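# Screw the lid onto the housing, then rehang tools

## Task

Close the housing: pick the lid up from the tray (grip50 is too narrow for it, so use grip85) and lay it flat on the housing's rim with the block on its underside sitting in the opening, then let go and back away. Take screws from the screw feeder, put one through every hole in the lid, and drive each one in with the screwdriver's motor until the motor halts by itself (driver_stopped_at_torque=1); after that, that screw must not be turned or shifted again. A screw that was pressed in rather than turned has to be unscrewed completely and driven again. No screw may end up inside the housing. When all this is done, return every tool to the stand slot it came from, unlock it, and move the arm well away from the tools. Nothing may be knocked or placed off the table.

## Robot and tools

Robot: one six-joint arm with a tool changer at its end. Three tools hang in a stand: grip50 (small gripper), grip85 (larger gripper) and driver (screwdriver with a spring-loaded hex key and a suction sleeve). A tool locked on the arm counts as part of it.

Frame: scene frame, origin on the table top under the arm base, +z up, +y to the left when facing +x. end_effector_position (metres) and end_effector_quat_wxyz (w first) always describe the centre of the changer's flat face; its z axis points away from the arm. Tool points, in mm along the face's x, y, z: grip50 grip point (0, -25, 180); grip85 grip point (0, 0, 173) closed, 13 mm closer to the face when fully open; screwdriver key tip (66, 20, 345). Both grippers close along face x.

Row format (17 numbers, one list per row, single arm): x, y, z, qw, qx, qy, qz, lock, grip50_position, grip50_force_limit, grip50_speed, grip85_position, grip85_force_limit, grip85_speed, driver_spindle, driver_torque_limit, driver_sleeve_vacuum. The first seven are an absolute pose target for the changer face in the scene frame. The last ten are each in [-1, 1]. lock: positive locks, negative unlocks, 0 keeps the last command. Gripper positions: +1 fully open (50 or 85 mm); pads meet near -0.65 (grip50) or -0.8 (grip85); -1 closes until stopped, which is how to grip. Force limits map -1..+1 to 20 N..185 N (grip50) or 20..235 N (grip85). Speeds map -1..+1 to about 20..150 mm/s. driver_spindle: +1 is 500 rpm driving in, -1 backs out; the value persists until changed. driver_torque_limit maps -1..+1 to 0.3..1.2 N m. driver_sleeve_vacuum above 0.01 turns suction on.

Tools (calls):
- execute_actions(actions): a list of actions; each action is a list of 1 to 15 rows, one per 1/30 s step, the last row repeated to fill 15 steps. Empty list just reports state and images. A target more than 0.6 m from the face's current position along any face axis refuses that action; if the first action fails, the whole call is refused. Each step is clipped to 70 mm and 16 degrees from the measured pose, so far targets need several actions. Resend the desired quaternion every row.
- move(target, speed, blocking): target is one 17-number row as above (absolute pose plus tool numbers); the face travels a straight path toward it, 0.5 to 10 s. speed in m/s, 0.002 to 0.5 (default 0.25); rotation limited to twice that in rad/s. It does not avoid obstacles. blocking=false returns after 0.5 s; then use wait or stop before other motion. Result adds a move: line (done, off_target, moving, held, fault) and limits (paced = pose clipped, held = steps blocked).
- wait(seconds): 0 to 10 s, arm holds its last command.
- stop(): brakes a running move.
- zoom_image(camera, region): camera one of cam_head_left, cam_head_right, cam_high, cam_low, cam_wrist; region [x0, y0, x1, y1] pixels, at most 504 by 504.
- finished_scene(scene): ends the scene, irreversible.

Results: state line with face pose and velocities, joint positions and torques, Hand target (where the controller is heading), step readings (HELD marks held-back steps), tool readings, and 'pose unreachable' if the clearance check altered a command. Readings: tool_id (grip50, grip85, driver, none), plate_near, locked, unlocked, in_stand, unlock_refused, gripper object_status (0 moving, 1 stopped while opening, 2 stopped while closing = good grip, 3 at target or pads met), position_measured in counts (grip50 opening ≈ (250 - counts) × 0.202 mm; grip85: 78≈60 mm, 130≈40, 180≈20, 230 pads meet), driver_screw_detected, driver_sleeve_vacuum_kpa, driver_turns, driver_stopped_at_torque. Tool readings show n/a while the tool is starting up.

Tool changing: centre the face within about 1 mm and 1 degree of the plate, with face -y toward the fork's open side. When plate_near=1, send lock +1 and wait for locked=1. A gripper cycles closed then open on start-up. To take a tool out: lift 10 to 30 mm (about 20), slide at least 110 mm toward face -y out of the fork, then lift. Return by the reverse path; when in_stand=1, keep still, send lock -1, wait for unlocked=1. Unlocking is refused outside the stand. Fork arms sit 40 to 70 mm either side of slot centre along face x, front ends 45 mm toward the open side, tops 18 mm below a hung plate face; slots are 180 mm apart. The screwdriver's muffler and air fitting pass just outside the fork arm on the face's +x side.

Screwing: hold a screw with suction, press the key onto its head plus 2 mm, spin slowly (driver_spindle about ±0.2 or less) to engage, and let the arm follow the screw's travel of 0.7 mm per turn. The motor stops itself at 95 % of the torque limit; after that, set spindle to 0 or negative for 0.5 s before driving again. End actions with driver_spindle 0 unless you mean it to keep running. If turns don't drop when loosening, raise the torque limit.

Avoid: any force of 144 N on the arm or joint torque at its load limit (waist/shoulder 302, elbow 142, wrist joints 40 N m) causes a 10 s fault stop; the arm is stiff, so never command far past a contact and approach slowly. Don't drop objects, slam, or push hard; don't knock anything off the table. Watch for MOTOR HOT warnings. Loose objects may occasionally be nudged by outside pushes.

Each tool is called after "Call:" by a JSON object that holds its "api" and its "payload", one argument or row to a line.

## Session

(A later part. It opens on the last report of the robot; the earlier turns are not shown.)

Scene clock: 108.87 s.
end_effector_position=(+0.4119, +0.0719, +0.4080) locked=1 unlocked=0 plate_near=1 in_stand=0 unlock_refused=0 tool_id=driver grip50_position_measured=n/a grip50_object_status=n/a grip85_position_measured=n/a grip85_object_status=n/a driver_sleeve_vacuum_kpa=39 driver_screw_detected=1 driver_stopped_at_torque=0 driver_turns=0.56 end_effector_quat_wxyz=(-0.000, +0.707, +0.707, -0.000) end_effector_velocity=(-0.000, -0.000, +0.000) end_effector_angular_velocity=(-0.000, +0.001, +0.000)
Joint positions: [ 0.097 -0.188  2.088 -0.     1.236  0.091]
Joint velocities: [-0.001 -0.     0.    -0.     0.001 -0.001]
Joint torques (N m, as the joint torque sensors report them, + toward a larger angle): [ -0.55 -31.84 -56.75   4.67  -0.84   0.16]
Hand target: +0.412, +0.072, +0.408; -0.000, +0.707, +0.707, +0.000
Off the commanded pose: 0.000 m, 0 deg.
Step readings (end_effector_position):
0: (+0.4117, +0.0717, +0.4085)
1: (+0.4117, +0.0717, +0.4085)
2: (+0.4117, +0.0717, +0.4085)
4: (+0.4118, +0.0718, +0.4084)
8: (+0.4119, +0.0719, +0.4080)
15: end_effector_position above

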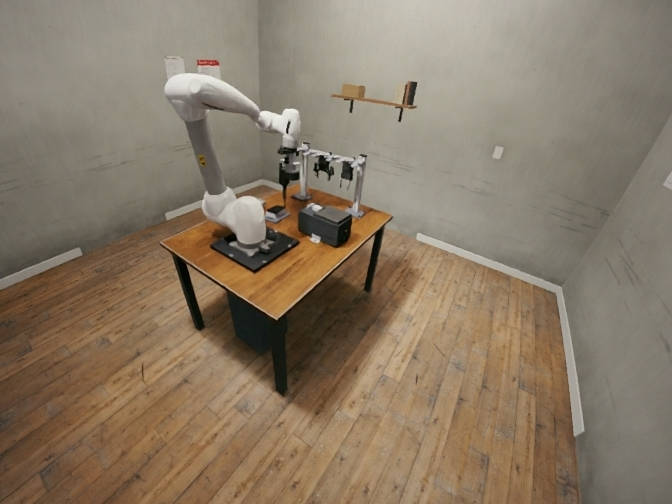

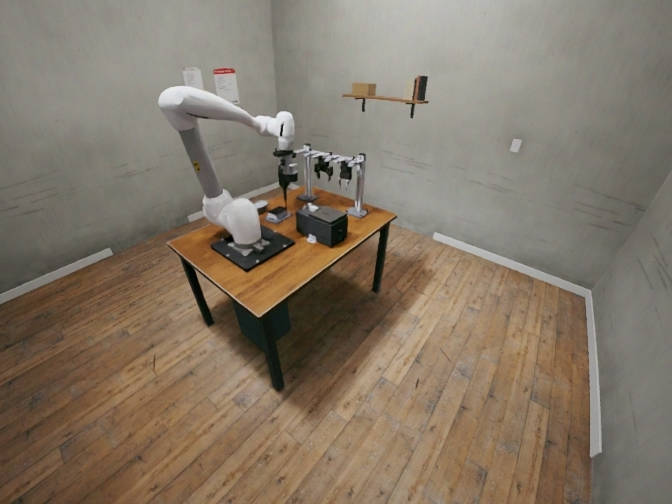

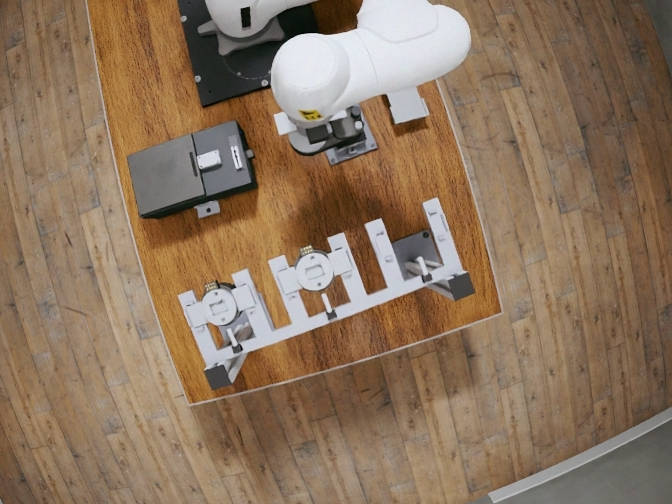

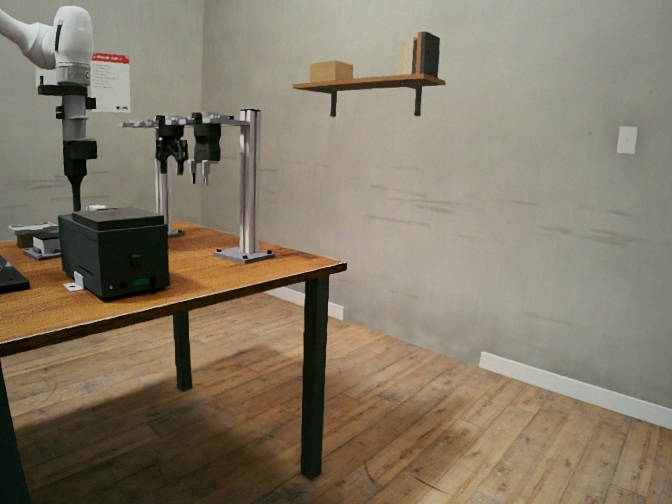

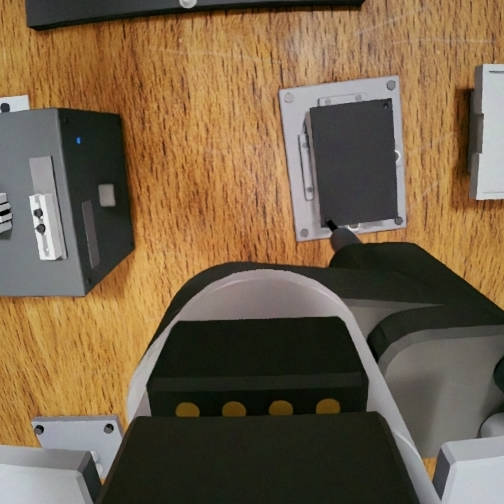

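Call:
{"api": "execute_actions", "payload": {
  "actions": [
    [[0.41185,0.07185,0.4078,0,0.7071,0.7071,0,0,0,0,0,0,0,0,0.2,0,1],[0.41185,0.07185,0.4078,0,0.7071,0.7071,0,0,0,0,0,0,0,0,0.2,0,1],[0.41185,0.07185,0.4077,0,0.7071,0.7071,0,0,0,0,0,0,0,0,0.2,0,1],[0.41185,0.07185,0.4077,0,0.7071,0.7071,0,0,0,0,0,0,0,0,0.2,0,1],[0.41185,0.07185,0.4076,0,0.7071,0.7071,0,0,0,0,0,0,0,0,0.2,0,1],[0.41185,0.07185,0.4076,0,0.7071,0.7071,0,0,0,0,0,0,0,0,0.2,0,1],[0.41185,0.07185,0.4076,0,0.7071,0.7071,0,0,0,0,0,0,0,0,0.2,0,1],[0.41185,0.07185,0.4075,0,0.7071,0.7071,0,0,0,0,0,0,0,0,0.2,0,1],[0.41185,0.07185,0.4075,0,0.7071,0.7071,0,0,0,0,0,0,0,0,0.2,0,1],[0.41185,0.07185,0.4075,0,0.7071,0.7071,0,0,0,0,0,0,0,0,0.2,0,1],[0.41185,0.07185,0.4074,0,0.7071,0.7071,0,0,0,0,0,0,0,0,0.2,0,1]],
    [[0.41185,0.07185,0.4073,0,0.7071,0.7071,0,0,0,0,0,0,0,0,0.2,0,1],[0.41185,0.07185,0.4073,0,0.7071,0.7071,0,0,0,0,0,0,0,0,0.2,0,1],[0.41185,0.07185,0.4072,0,0.7071,0.7071,0,0,0,0,0,0,0,0,0.2,0,1],[0.41185,0.07185,0.4072,0,0.7071,0.7071,0,0,0,0,0,0,0,0,0.2,0,1],[0.41185,0.07185,0.4071,0,0.7071,0.7071,0,0,0,0,0,0,0,0,0.2,0,1],[0.41185,0.07185,0.4071,0,0.7071,0.7071,0,0,0,0,0,0,0,0,0.2,0,1],[0.41185,0.07185,0.4070,0,0.7071,0.7071,0,0,0,0,0,0,0,0,0.2,0,1],[0.41185,0.07185,0.4070,0,0.7071,0.7071,0,0,0,0,0,0,0,0,0.2,0,1],[0.41185,0.07185,0.4070,0,0.7071,0.7071,0,0,0,0,0,0,0,0,0.2,0,1],[0.41185,0.07185,0.4069,0,0.7071,0.7071,0,0,0,0,0,0,0,0,0.2,0,1],[0.41185,0.07185,0.4069,0,0.7071,0.7071,0,0,0,0,0,0,0,0,0.2,0,1],[0.41185,0.07185,0.4068,0,0.7071,0.7071,0,0,0,0,0,0,0,0,0.2,0,1],[0.41185,0.07185,0.4068,0,0.7071,0.7071,0,0,0,0,0,0,0,0,0.2,0,1],[0.41185,0.07185,0.4068,0,0.7071,0.7071,0,0,0,0,0,0,0,0,0.2,0,1],[0.41185,0.07185,0.4068,0,0.7071,0.7071,0,0,0,0,0,0,0,0,0,0,1]]
  ]
}}

Scene clock: 110.37 s.
end_effector_position=(+0.4119, +0.0719, +0.4068) locked=1 unlocked=0 plate_near=1 in_stand=0 unlock_refused=0 tool_id=driver grip50_position_measured=n/a grip50_object_status=n/a grip85_position_measured=n/a grip85_object_status=n/a driver_sleeve_vacuum_kpa=40 driver_screw_detected=1 driver_stopped_at_torque=0 driver_turns=2.11 end_effector_quat_wxyz=(+0.000, +0.707, +0.707, +0.000) end_effector_velocity=(+0.000, -0.000, -0.000) end_effector_angular_velocity=(-0.000, -0.001, -0.000)
Joint positions: [ 0.097 -0.188  2.09  -0.     1.233  0.091]
Joint velocities: [-0.001  0.     0.    -0.    -0.002 -0.   ]
Joint torques (N m, as the joint torque sensors report them, + toward a larger angle): [ -0.93 -30.83 -56.29   4.41  -0.66   0.15]
Hand target: +0.412, +0.072, +0.407; -0.000, +0.707, +0.707, -0.000
Off the commanded pose: 0.000 m, 0 deg.
Step readings (end_effector_position; steps 1 to 15: 1st action; 16 to 30: 2nd action):
0: (+0.4119, +0.0719, +0.4080)
1: (+0.4119, +0.0719, +0.4080)
2: (+0.4119, +0.0719, +0.4079)
4: (+0.4119, +0.0719, +0.4078)
8: (+0.4118, +0.0719, +0.4076)
15: (+0.4118, +0.0719, +0.4074)
16: (+0.4118, +0.0719, +0.4074)
17: (+0.4118, +0.0719, +0.4074)
19: (+0.4118, +0.0719, +0.4073)
23: (+0.4118, +0.0719, +0.4071)
30: end_effector_position above

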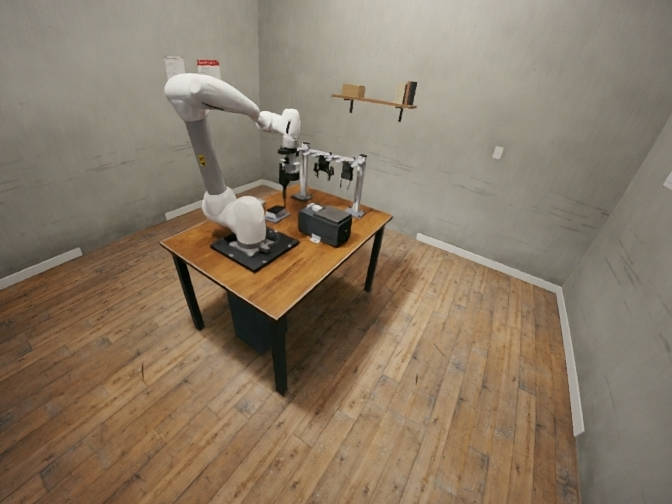

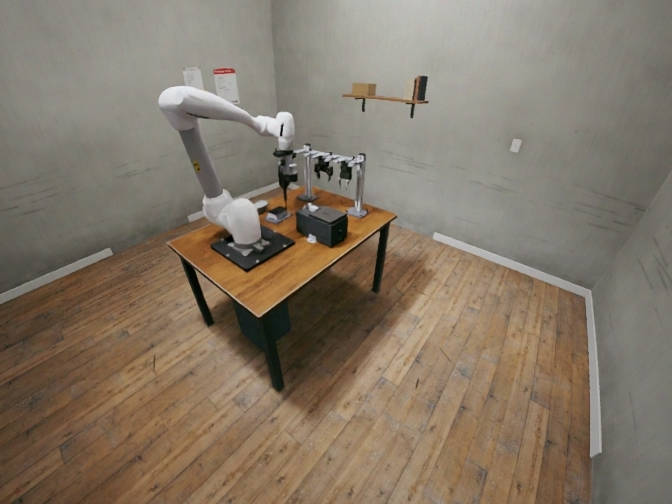

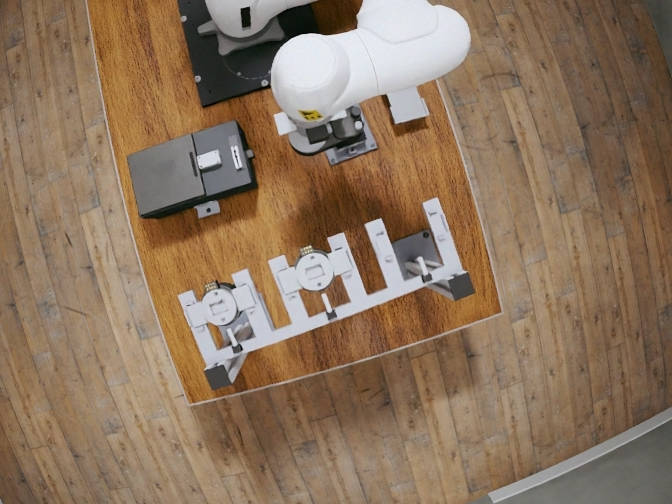

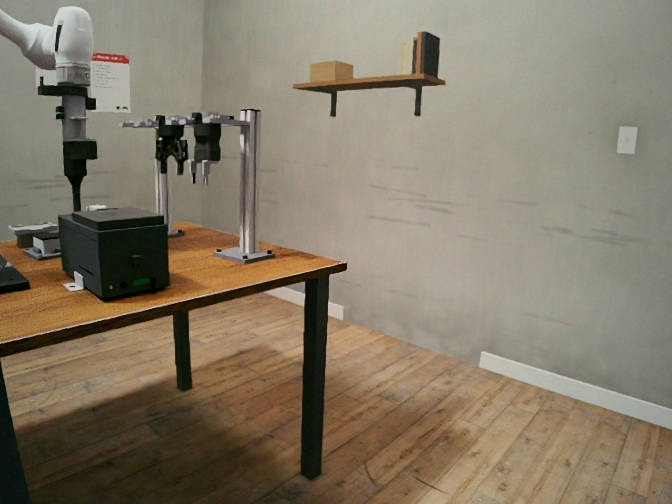

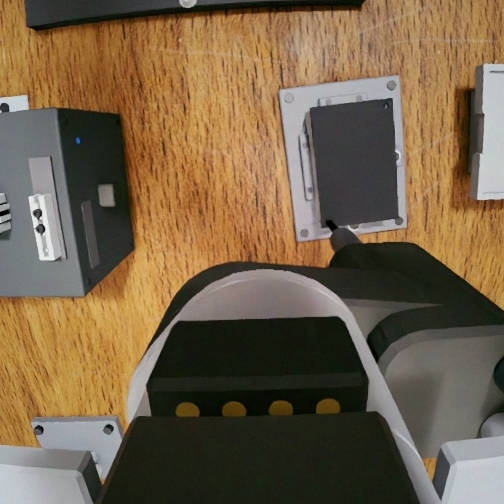

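Call:
{"api": "move", "payload": {
  "target": [0.41185,0.07185,0.4028,0,0.7071,0.7071,0,0,0,0,0,0,0,0,0.4,0,1],
  "speed": 0.003
}}

Scene clock: 112.00 s.
end_effector_position=(+0.4118, +0.0718, +0.4028) locked=1 unlocked=0 plate_near=1 in_stand=0 unlock_refused=0 tool_id=driver grip50_position_measured=n/a grip50_object_status=n/a grip85_position_measured=n/a grip85_object_status=n/a driver_sleeve_vacuum_kpa=40 driver_screw_detected=1 driver_stopped_at_torque=0 driver_turns=7.01 end_effector_quat_wxyz=(-0.000, +0.707, +0.707, -0.000) end_effector_velocity=(+0.000, -0.000, -0.000) end_effector_angular_velocity=(-0.001, -0.002, -0.000)
Joint positions: [ 0.097 -0.185  2.095 -0.     1.225  0.091]
Joint velocities: [-0.001  0.     0.    -0.001 -0.002 -0.   ]
Joint torques (N m, as the joint torque sensors report them, + toward a larger angle): [ -1.79 -31.1  -56.97   5.21  -1.46   0.69]
Hand target: +0.412, +0.072, +0.403; -0.000, +0.707, +0.707, +0.000
Off the commanded pose: 0.000 m, 0 deg.
move: done

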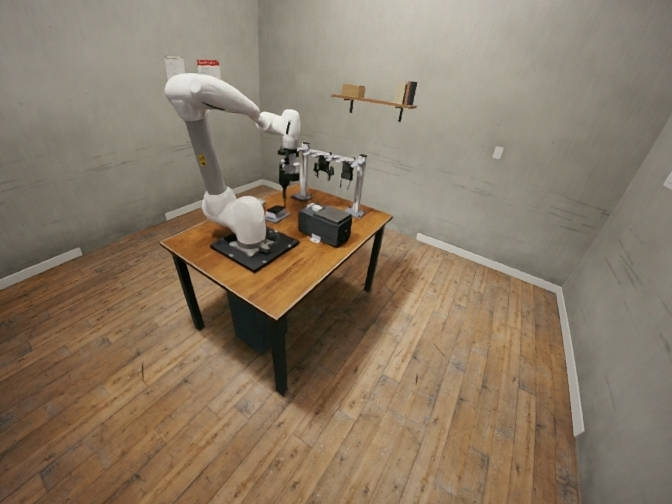

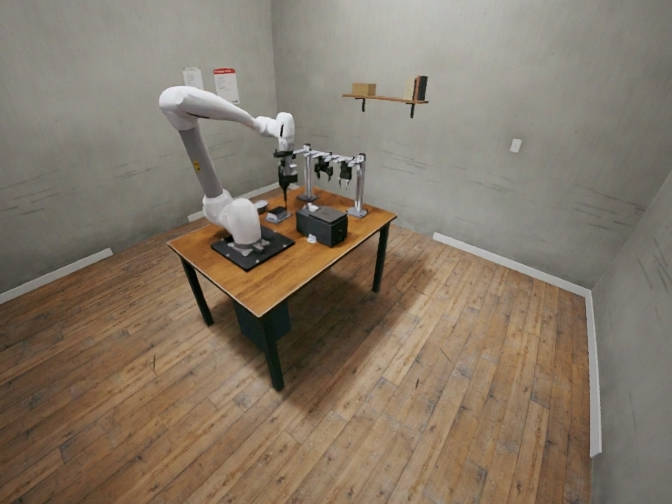

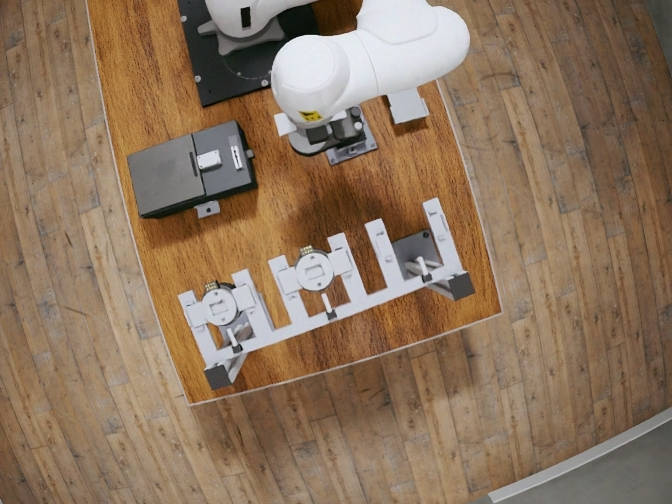

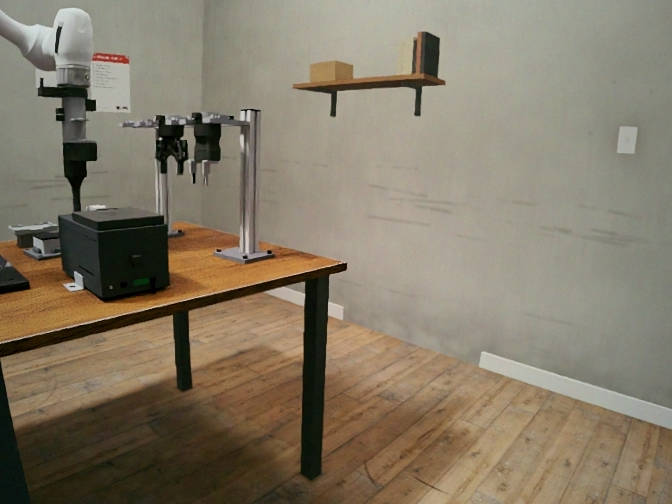

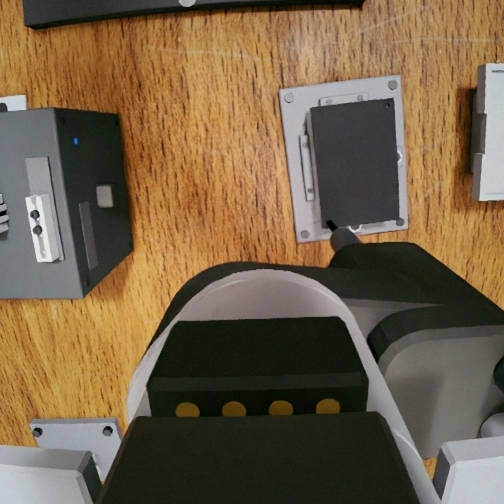

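Call:
{"api": "wait", "payload": {
  "seconds": 0
}}

Scene clock: 112.07 s.
end_effector_position=(+0.4118, +0.0718, +0.4028) locked=1 unlocked=0 plate_near=1 in_stand=0 unlock_refused=0 tool_id=driver grip50_position_measured=n/a grip50_object_status=n/a grip85_position_measured=n/a grip85_object_status=n/a driver_sleeve_vacuum_kpa=40 driver_screw_detected=1 driver_stopped_at_torque=1 driver_turns=7.01 end_effector_quat_wxyz=(-0.000, +0.707, +0.707, -0.000) end_effector_velocity=(+0.000, -0.000, +0.000) end_effector_angular_velocity=(-0.000, -0.000, -0.001)
Joint positions: [ 0.097 -0.185  2.095 -0.     1.225  0.091]
Joint velocities: [-0.001 -0.    -0.    -0.    -0.     0.   ]
Joint torques (N m, as the joint torque sensors report them, + toward a larger angle): [ -1.56 -31.74 -57.44   5.01  -1.56   0.54]
Hand target: +0.412, +0.072, +0.403; -0.000, +0.707, +0.707, +0.000
Off the commanded pose: 0.000 m, 0 deg.

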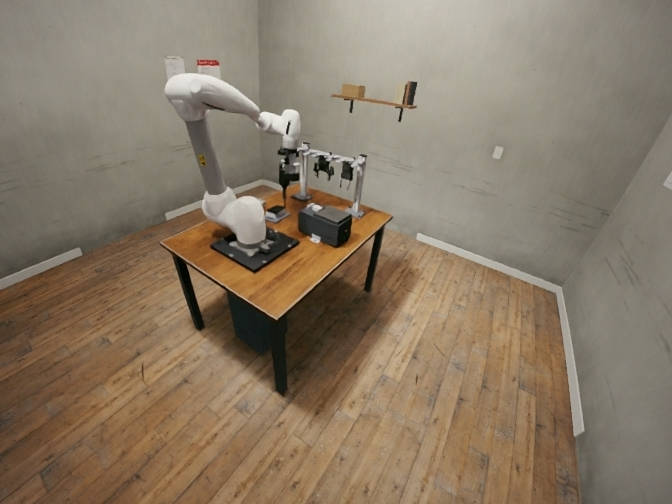

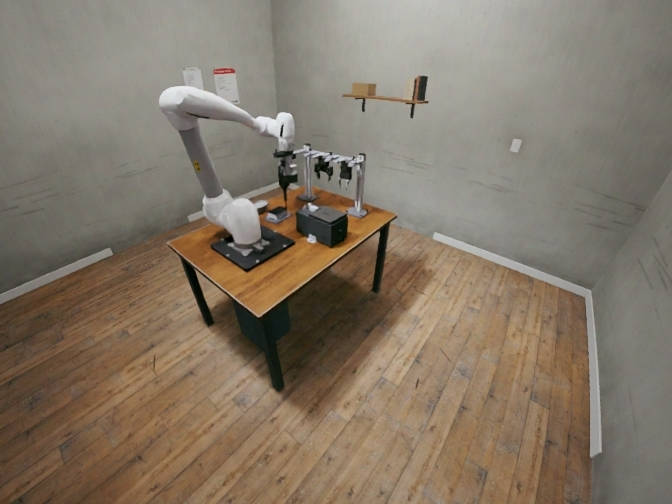

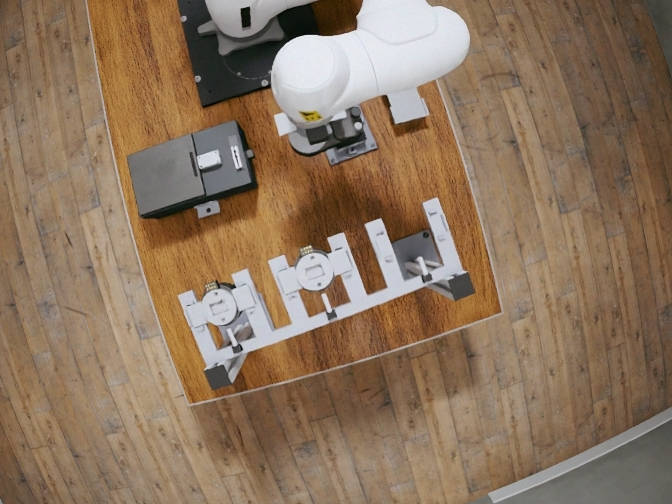

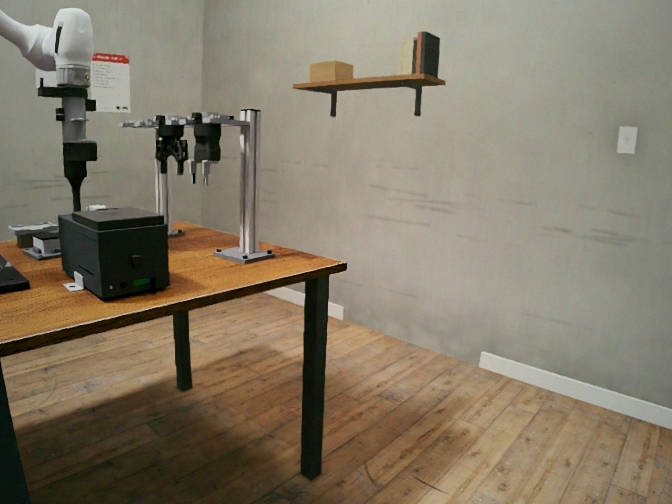

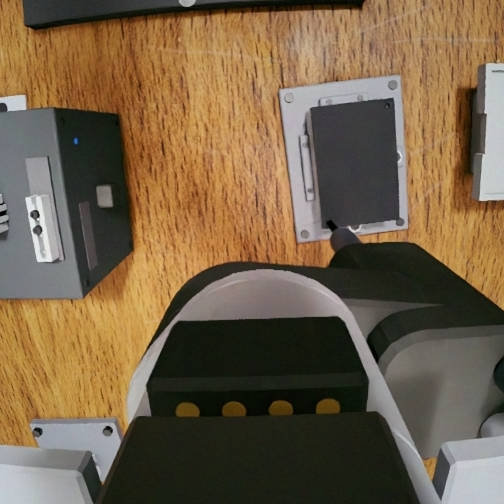

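Call:
{"api": "move", "payload": {
  "target": [0.41185,0.07185,0.422,0,0.7071,0.7071,0,0,0,0,0,0,0,0,0,0,0],
  "speed": 0.05
}}

Call:
{"api": "move", "payload": {
  "target": [0.3825,-0.1664,0.5435,0,0.7071,0.7071,0,0,0,0,0,0,0,0,0,0,0],
  "speed": 0.3
}}

Call:
{"api": "wait", "payload": {
  "seconds": 0.2
}}

Call:
{"api": "zoom_image", "payload": {
  "camera": "cam_wrist",
  "region": [308,192,350,234]
}}

Scene clock: 113.00 s.
end_effector_position=(+0.4118, +0.0718, +0.4219) locked=1 unlocked=0 plate_near=1 in_stand=0 unlock_refused=0 tool_id=driver grip50_position_measured=n/a grip50_object_status=n/a grip85_position_measured=n/a grip85_object_status=n/a driver_sleeve_vacuum_kpa=0 driver_screw_detected=0 driver_stopped_at_torque=1 driver_turns=7.01 end_effector_quat_wxyz=(-0.000, +0.707, +0.707, -0.000) end_effector_velocity=(-0.000, +0.000, +0.001) end_effector_angular_velocity=(+0.001, +0.000, -0.001)
Joint positions: [ 0.097 -0.197  2.068 -0.     1.264  0.091]
Joint velocities: [ 0.    -0.    -0.001  0.001  0.001  0.   ]
Joint torques (N m, as the joint torque sensors report them, + toward a larger angle): [ -2.26 -33.47 -58.85   4.81  -0.28   0.01]
Hand target: +0.412, +0.072, +0.422; +0.000, +0.707, +0.707, -0.000
Off the commanded pose: 0.000 m, 0 deg.
move: done

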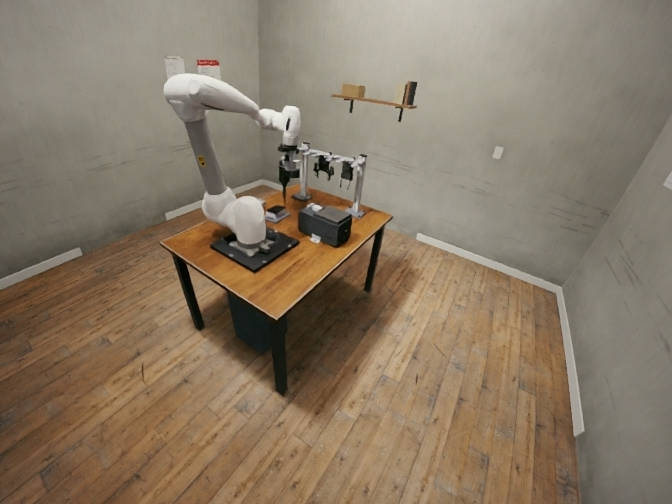

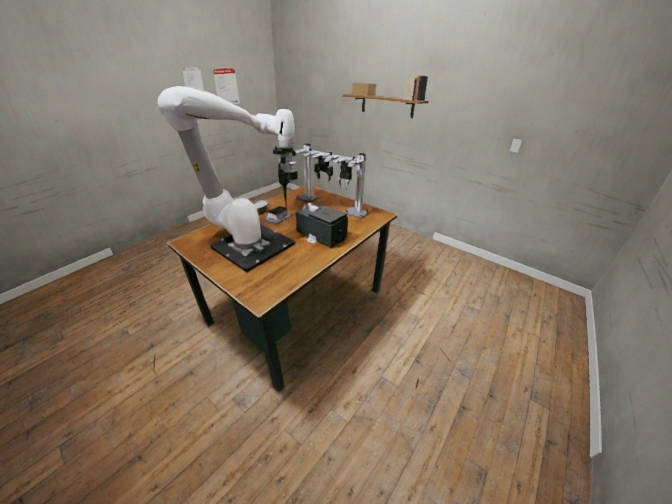

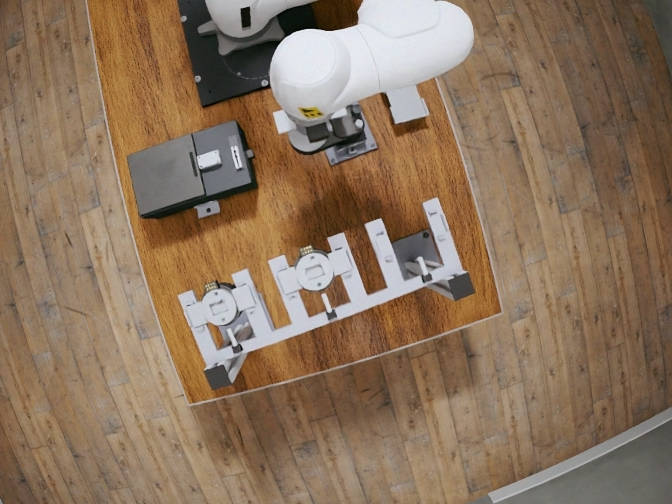

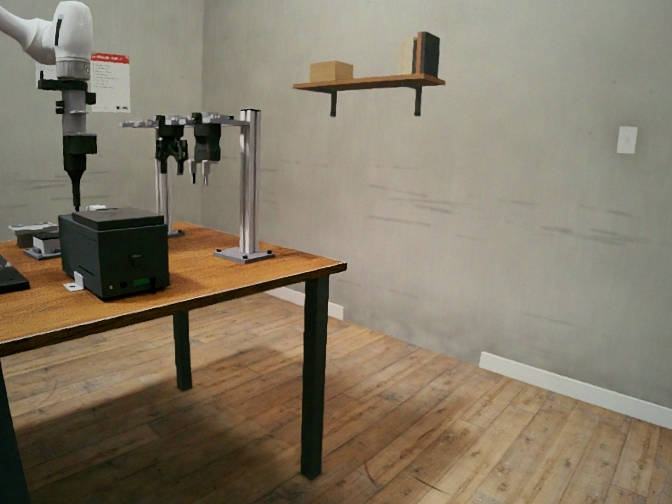

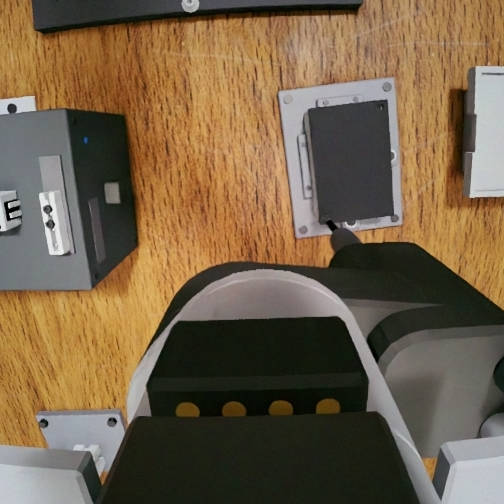

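Scene clock: 114.37 s.
end_effector_position=(+0.3824, -0.1663, +0.5435) locked=1 unlocked=0 plate_near=1 in_stand=0 unlock_refused=0 tool_id=driver grip50_position_measured=n/a grip50_object_status=n/a grip85_position_measured=n/a grip85_object_status=n/a driver_sleeve_vacuum_kpa=0 driver_screw_detected=0 driver_stopped_at_torque=1 driver_turns=7.01 end_effector_quat_wxyz=(+0.000, +0.707, +0.707, -0.000) end_effector_velocity=(-0.000, -0.001, +0.000) end_effector_angular_velocity=(-0.000, +0.001, -0.001)
Joint positions: [-0.493 -0.238  1.878  0.003  1.496 -0.499]
Joint velocities: [-0.001  0.001 -0.001 -0.001  0.001 -0.   ]
Joint torques (N m, as the joint torque sensors report them, + toward a larger angle): [ -0.54 -29.91 -61.6    5.22  -0.18  -0.05]
Hand target: +0.382, -0.166, +0.544; +0.000, +0.707, +0.707, -0.000
Off the commanded pose: 0.000 m, 0 deg.
move: done

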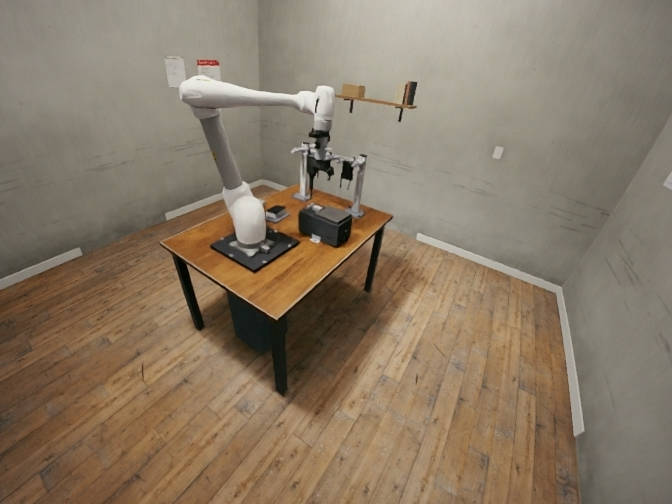

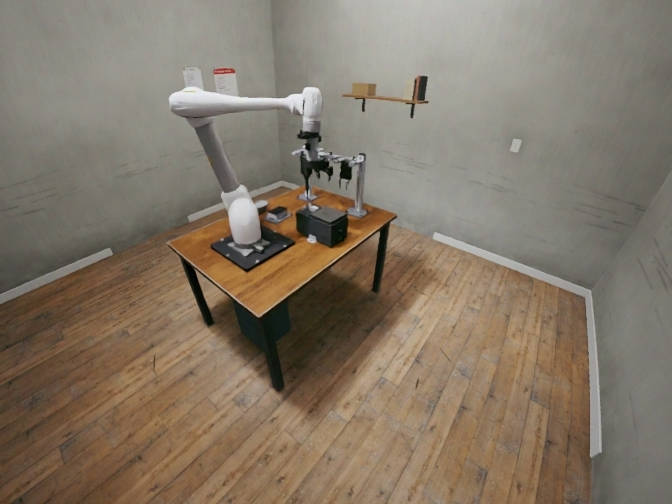

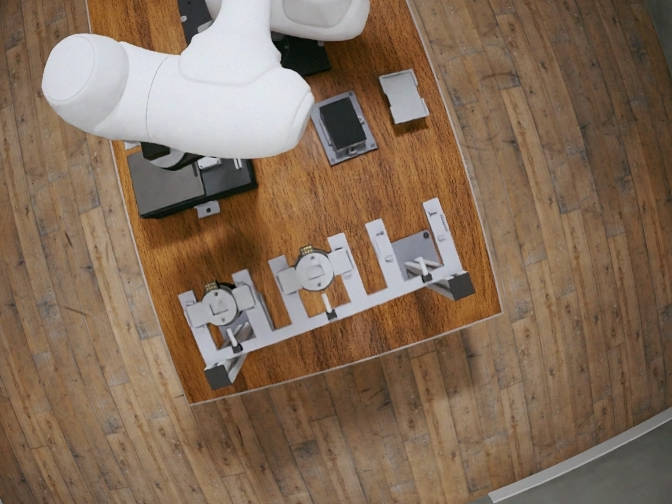

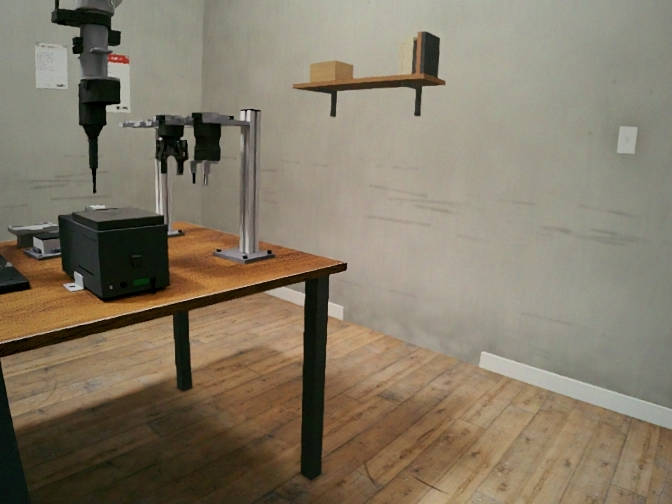

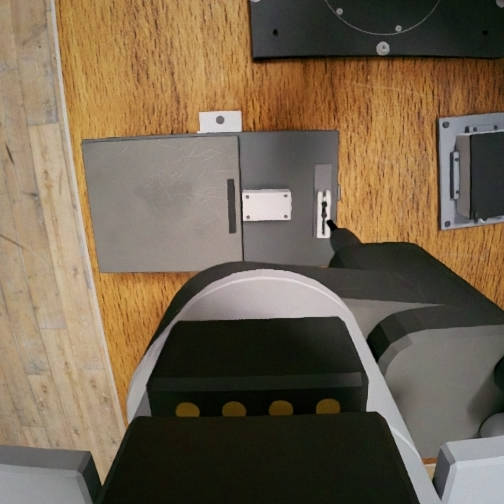

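Scene clock: 114.57 s.
end_effector_position=(+0.3824, -0.1664, +0.5436) locked=1 unlocked=0 plate_near=1 in_stand=0 unlock_refused=0 tool_id=driver grip50_position_measured=n/a grip50_object_status=n/a grip85_position_measured=n/a grip85_object_status=n/a driver_sleeve_vacuum_kpa=0 driver_screw_detected=0 driver_stopped_at_torque=1 driver_turns=7.01 end_effector_quat_wxyz=(+0.000, +0.707, +0.707, -0.000) end_effector_velocity=(+0.000, -0.000, +0.000) end_effector_angular_velocity=(+0.000, -0.001, +0.000)
Joint positions: [-0.493 -0.238  1.878  0.003  1.496 -0.499]
Joint velocities: [-0.     0.    -0.     0.001 -0.    -0.001]
Joint torques (N m, as the joint torque sensors report them, + toward a larger angle): [ -0.45 -29.98 -61.19   5.07  -0.24   0.05]
Hand target: +0.382, -0.166, +0.544; +0.000, +0.707, +0.707, -0.000
Off the commanded pose: 0.000 m, 0 deg.
wait: 0.20 s; at rest by 0.17 s

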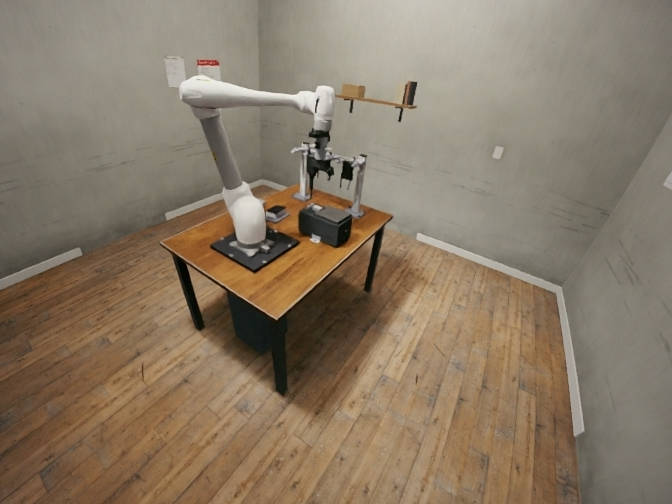

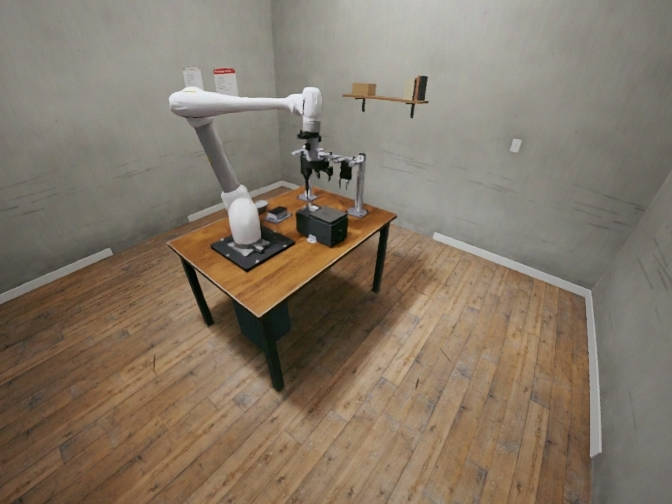

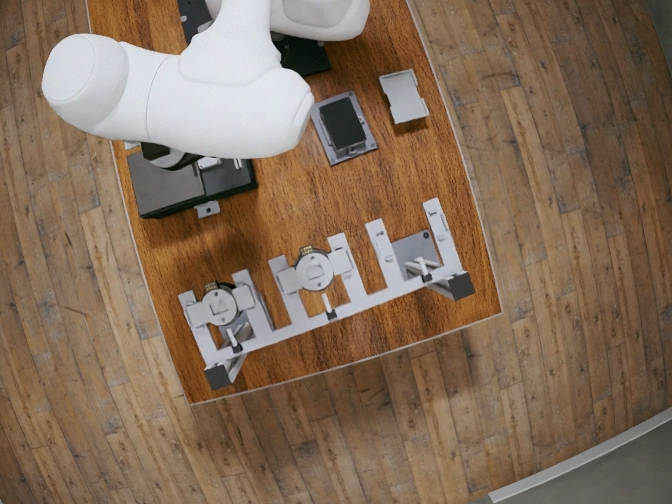

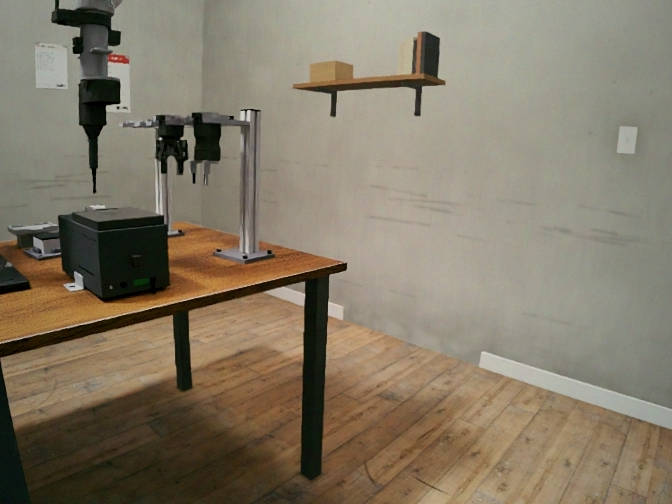

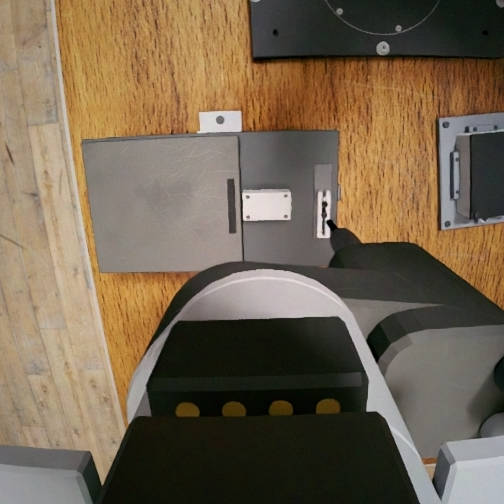

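Region (308, 192, 350, 234) of cam_wrist's 504x504 image, scaled by 12.000, with more detail than that image has.

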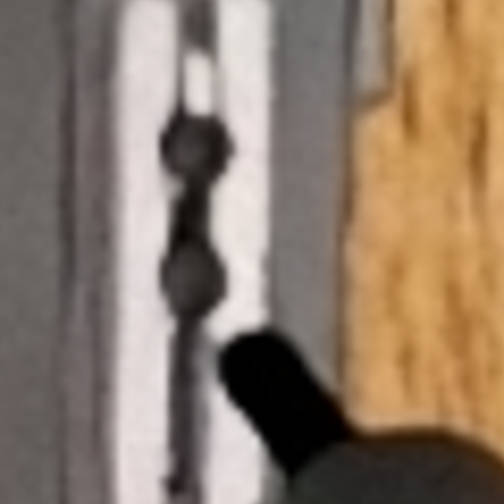

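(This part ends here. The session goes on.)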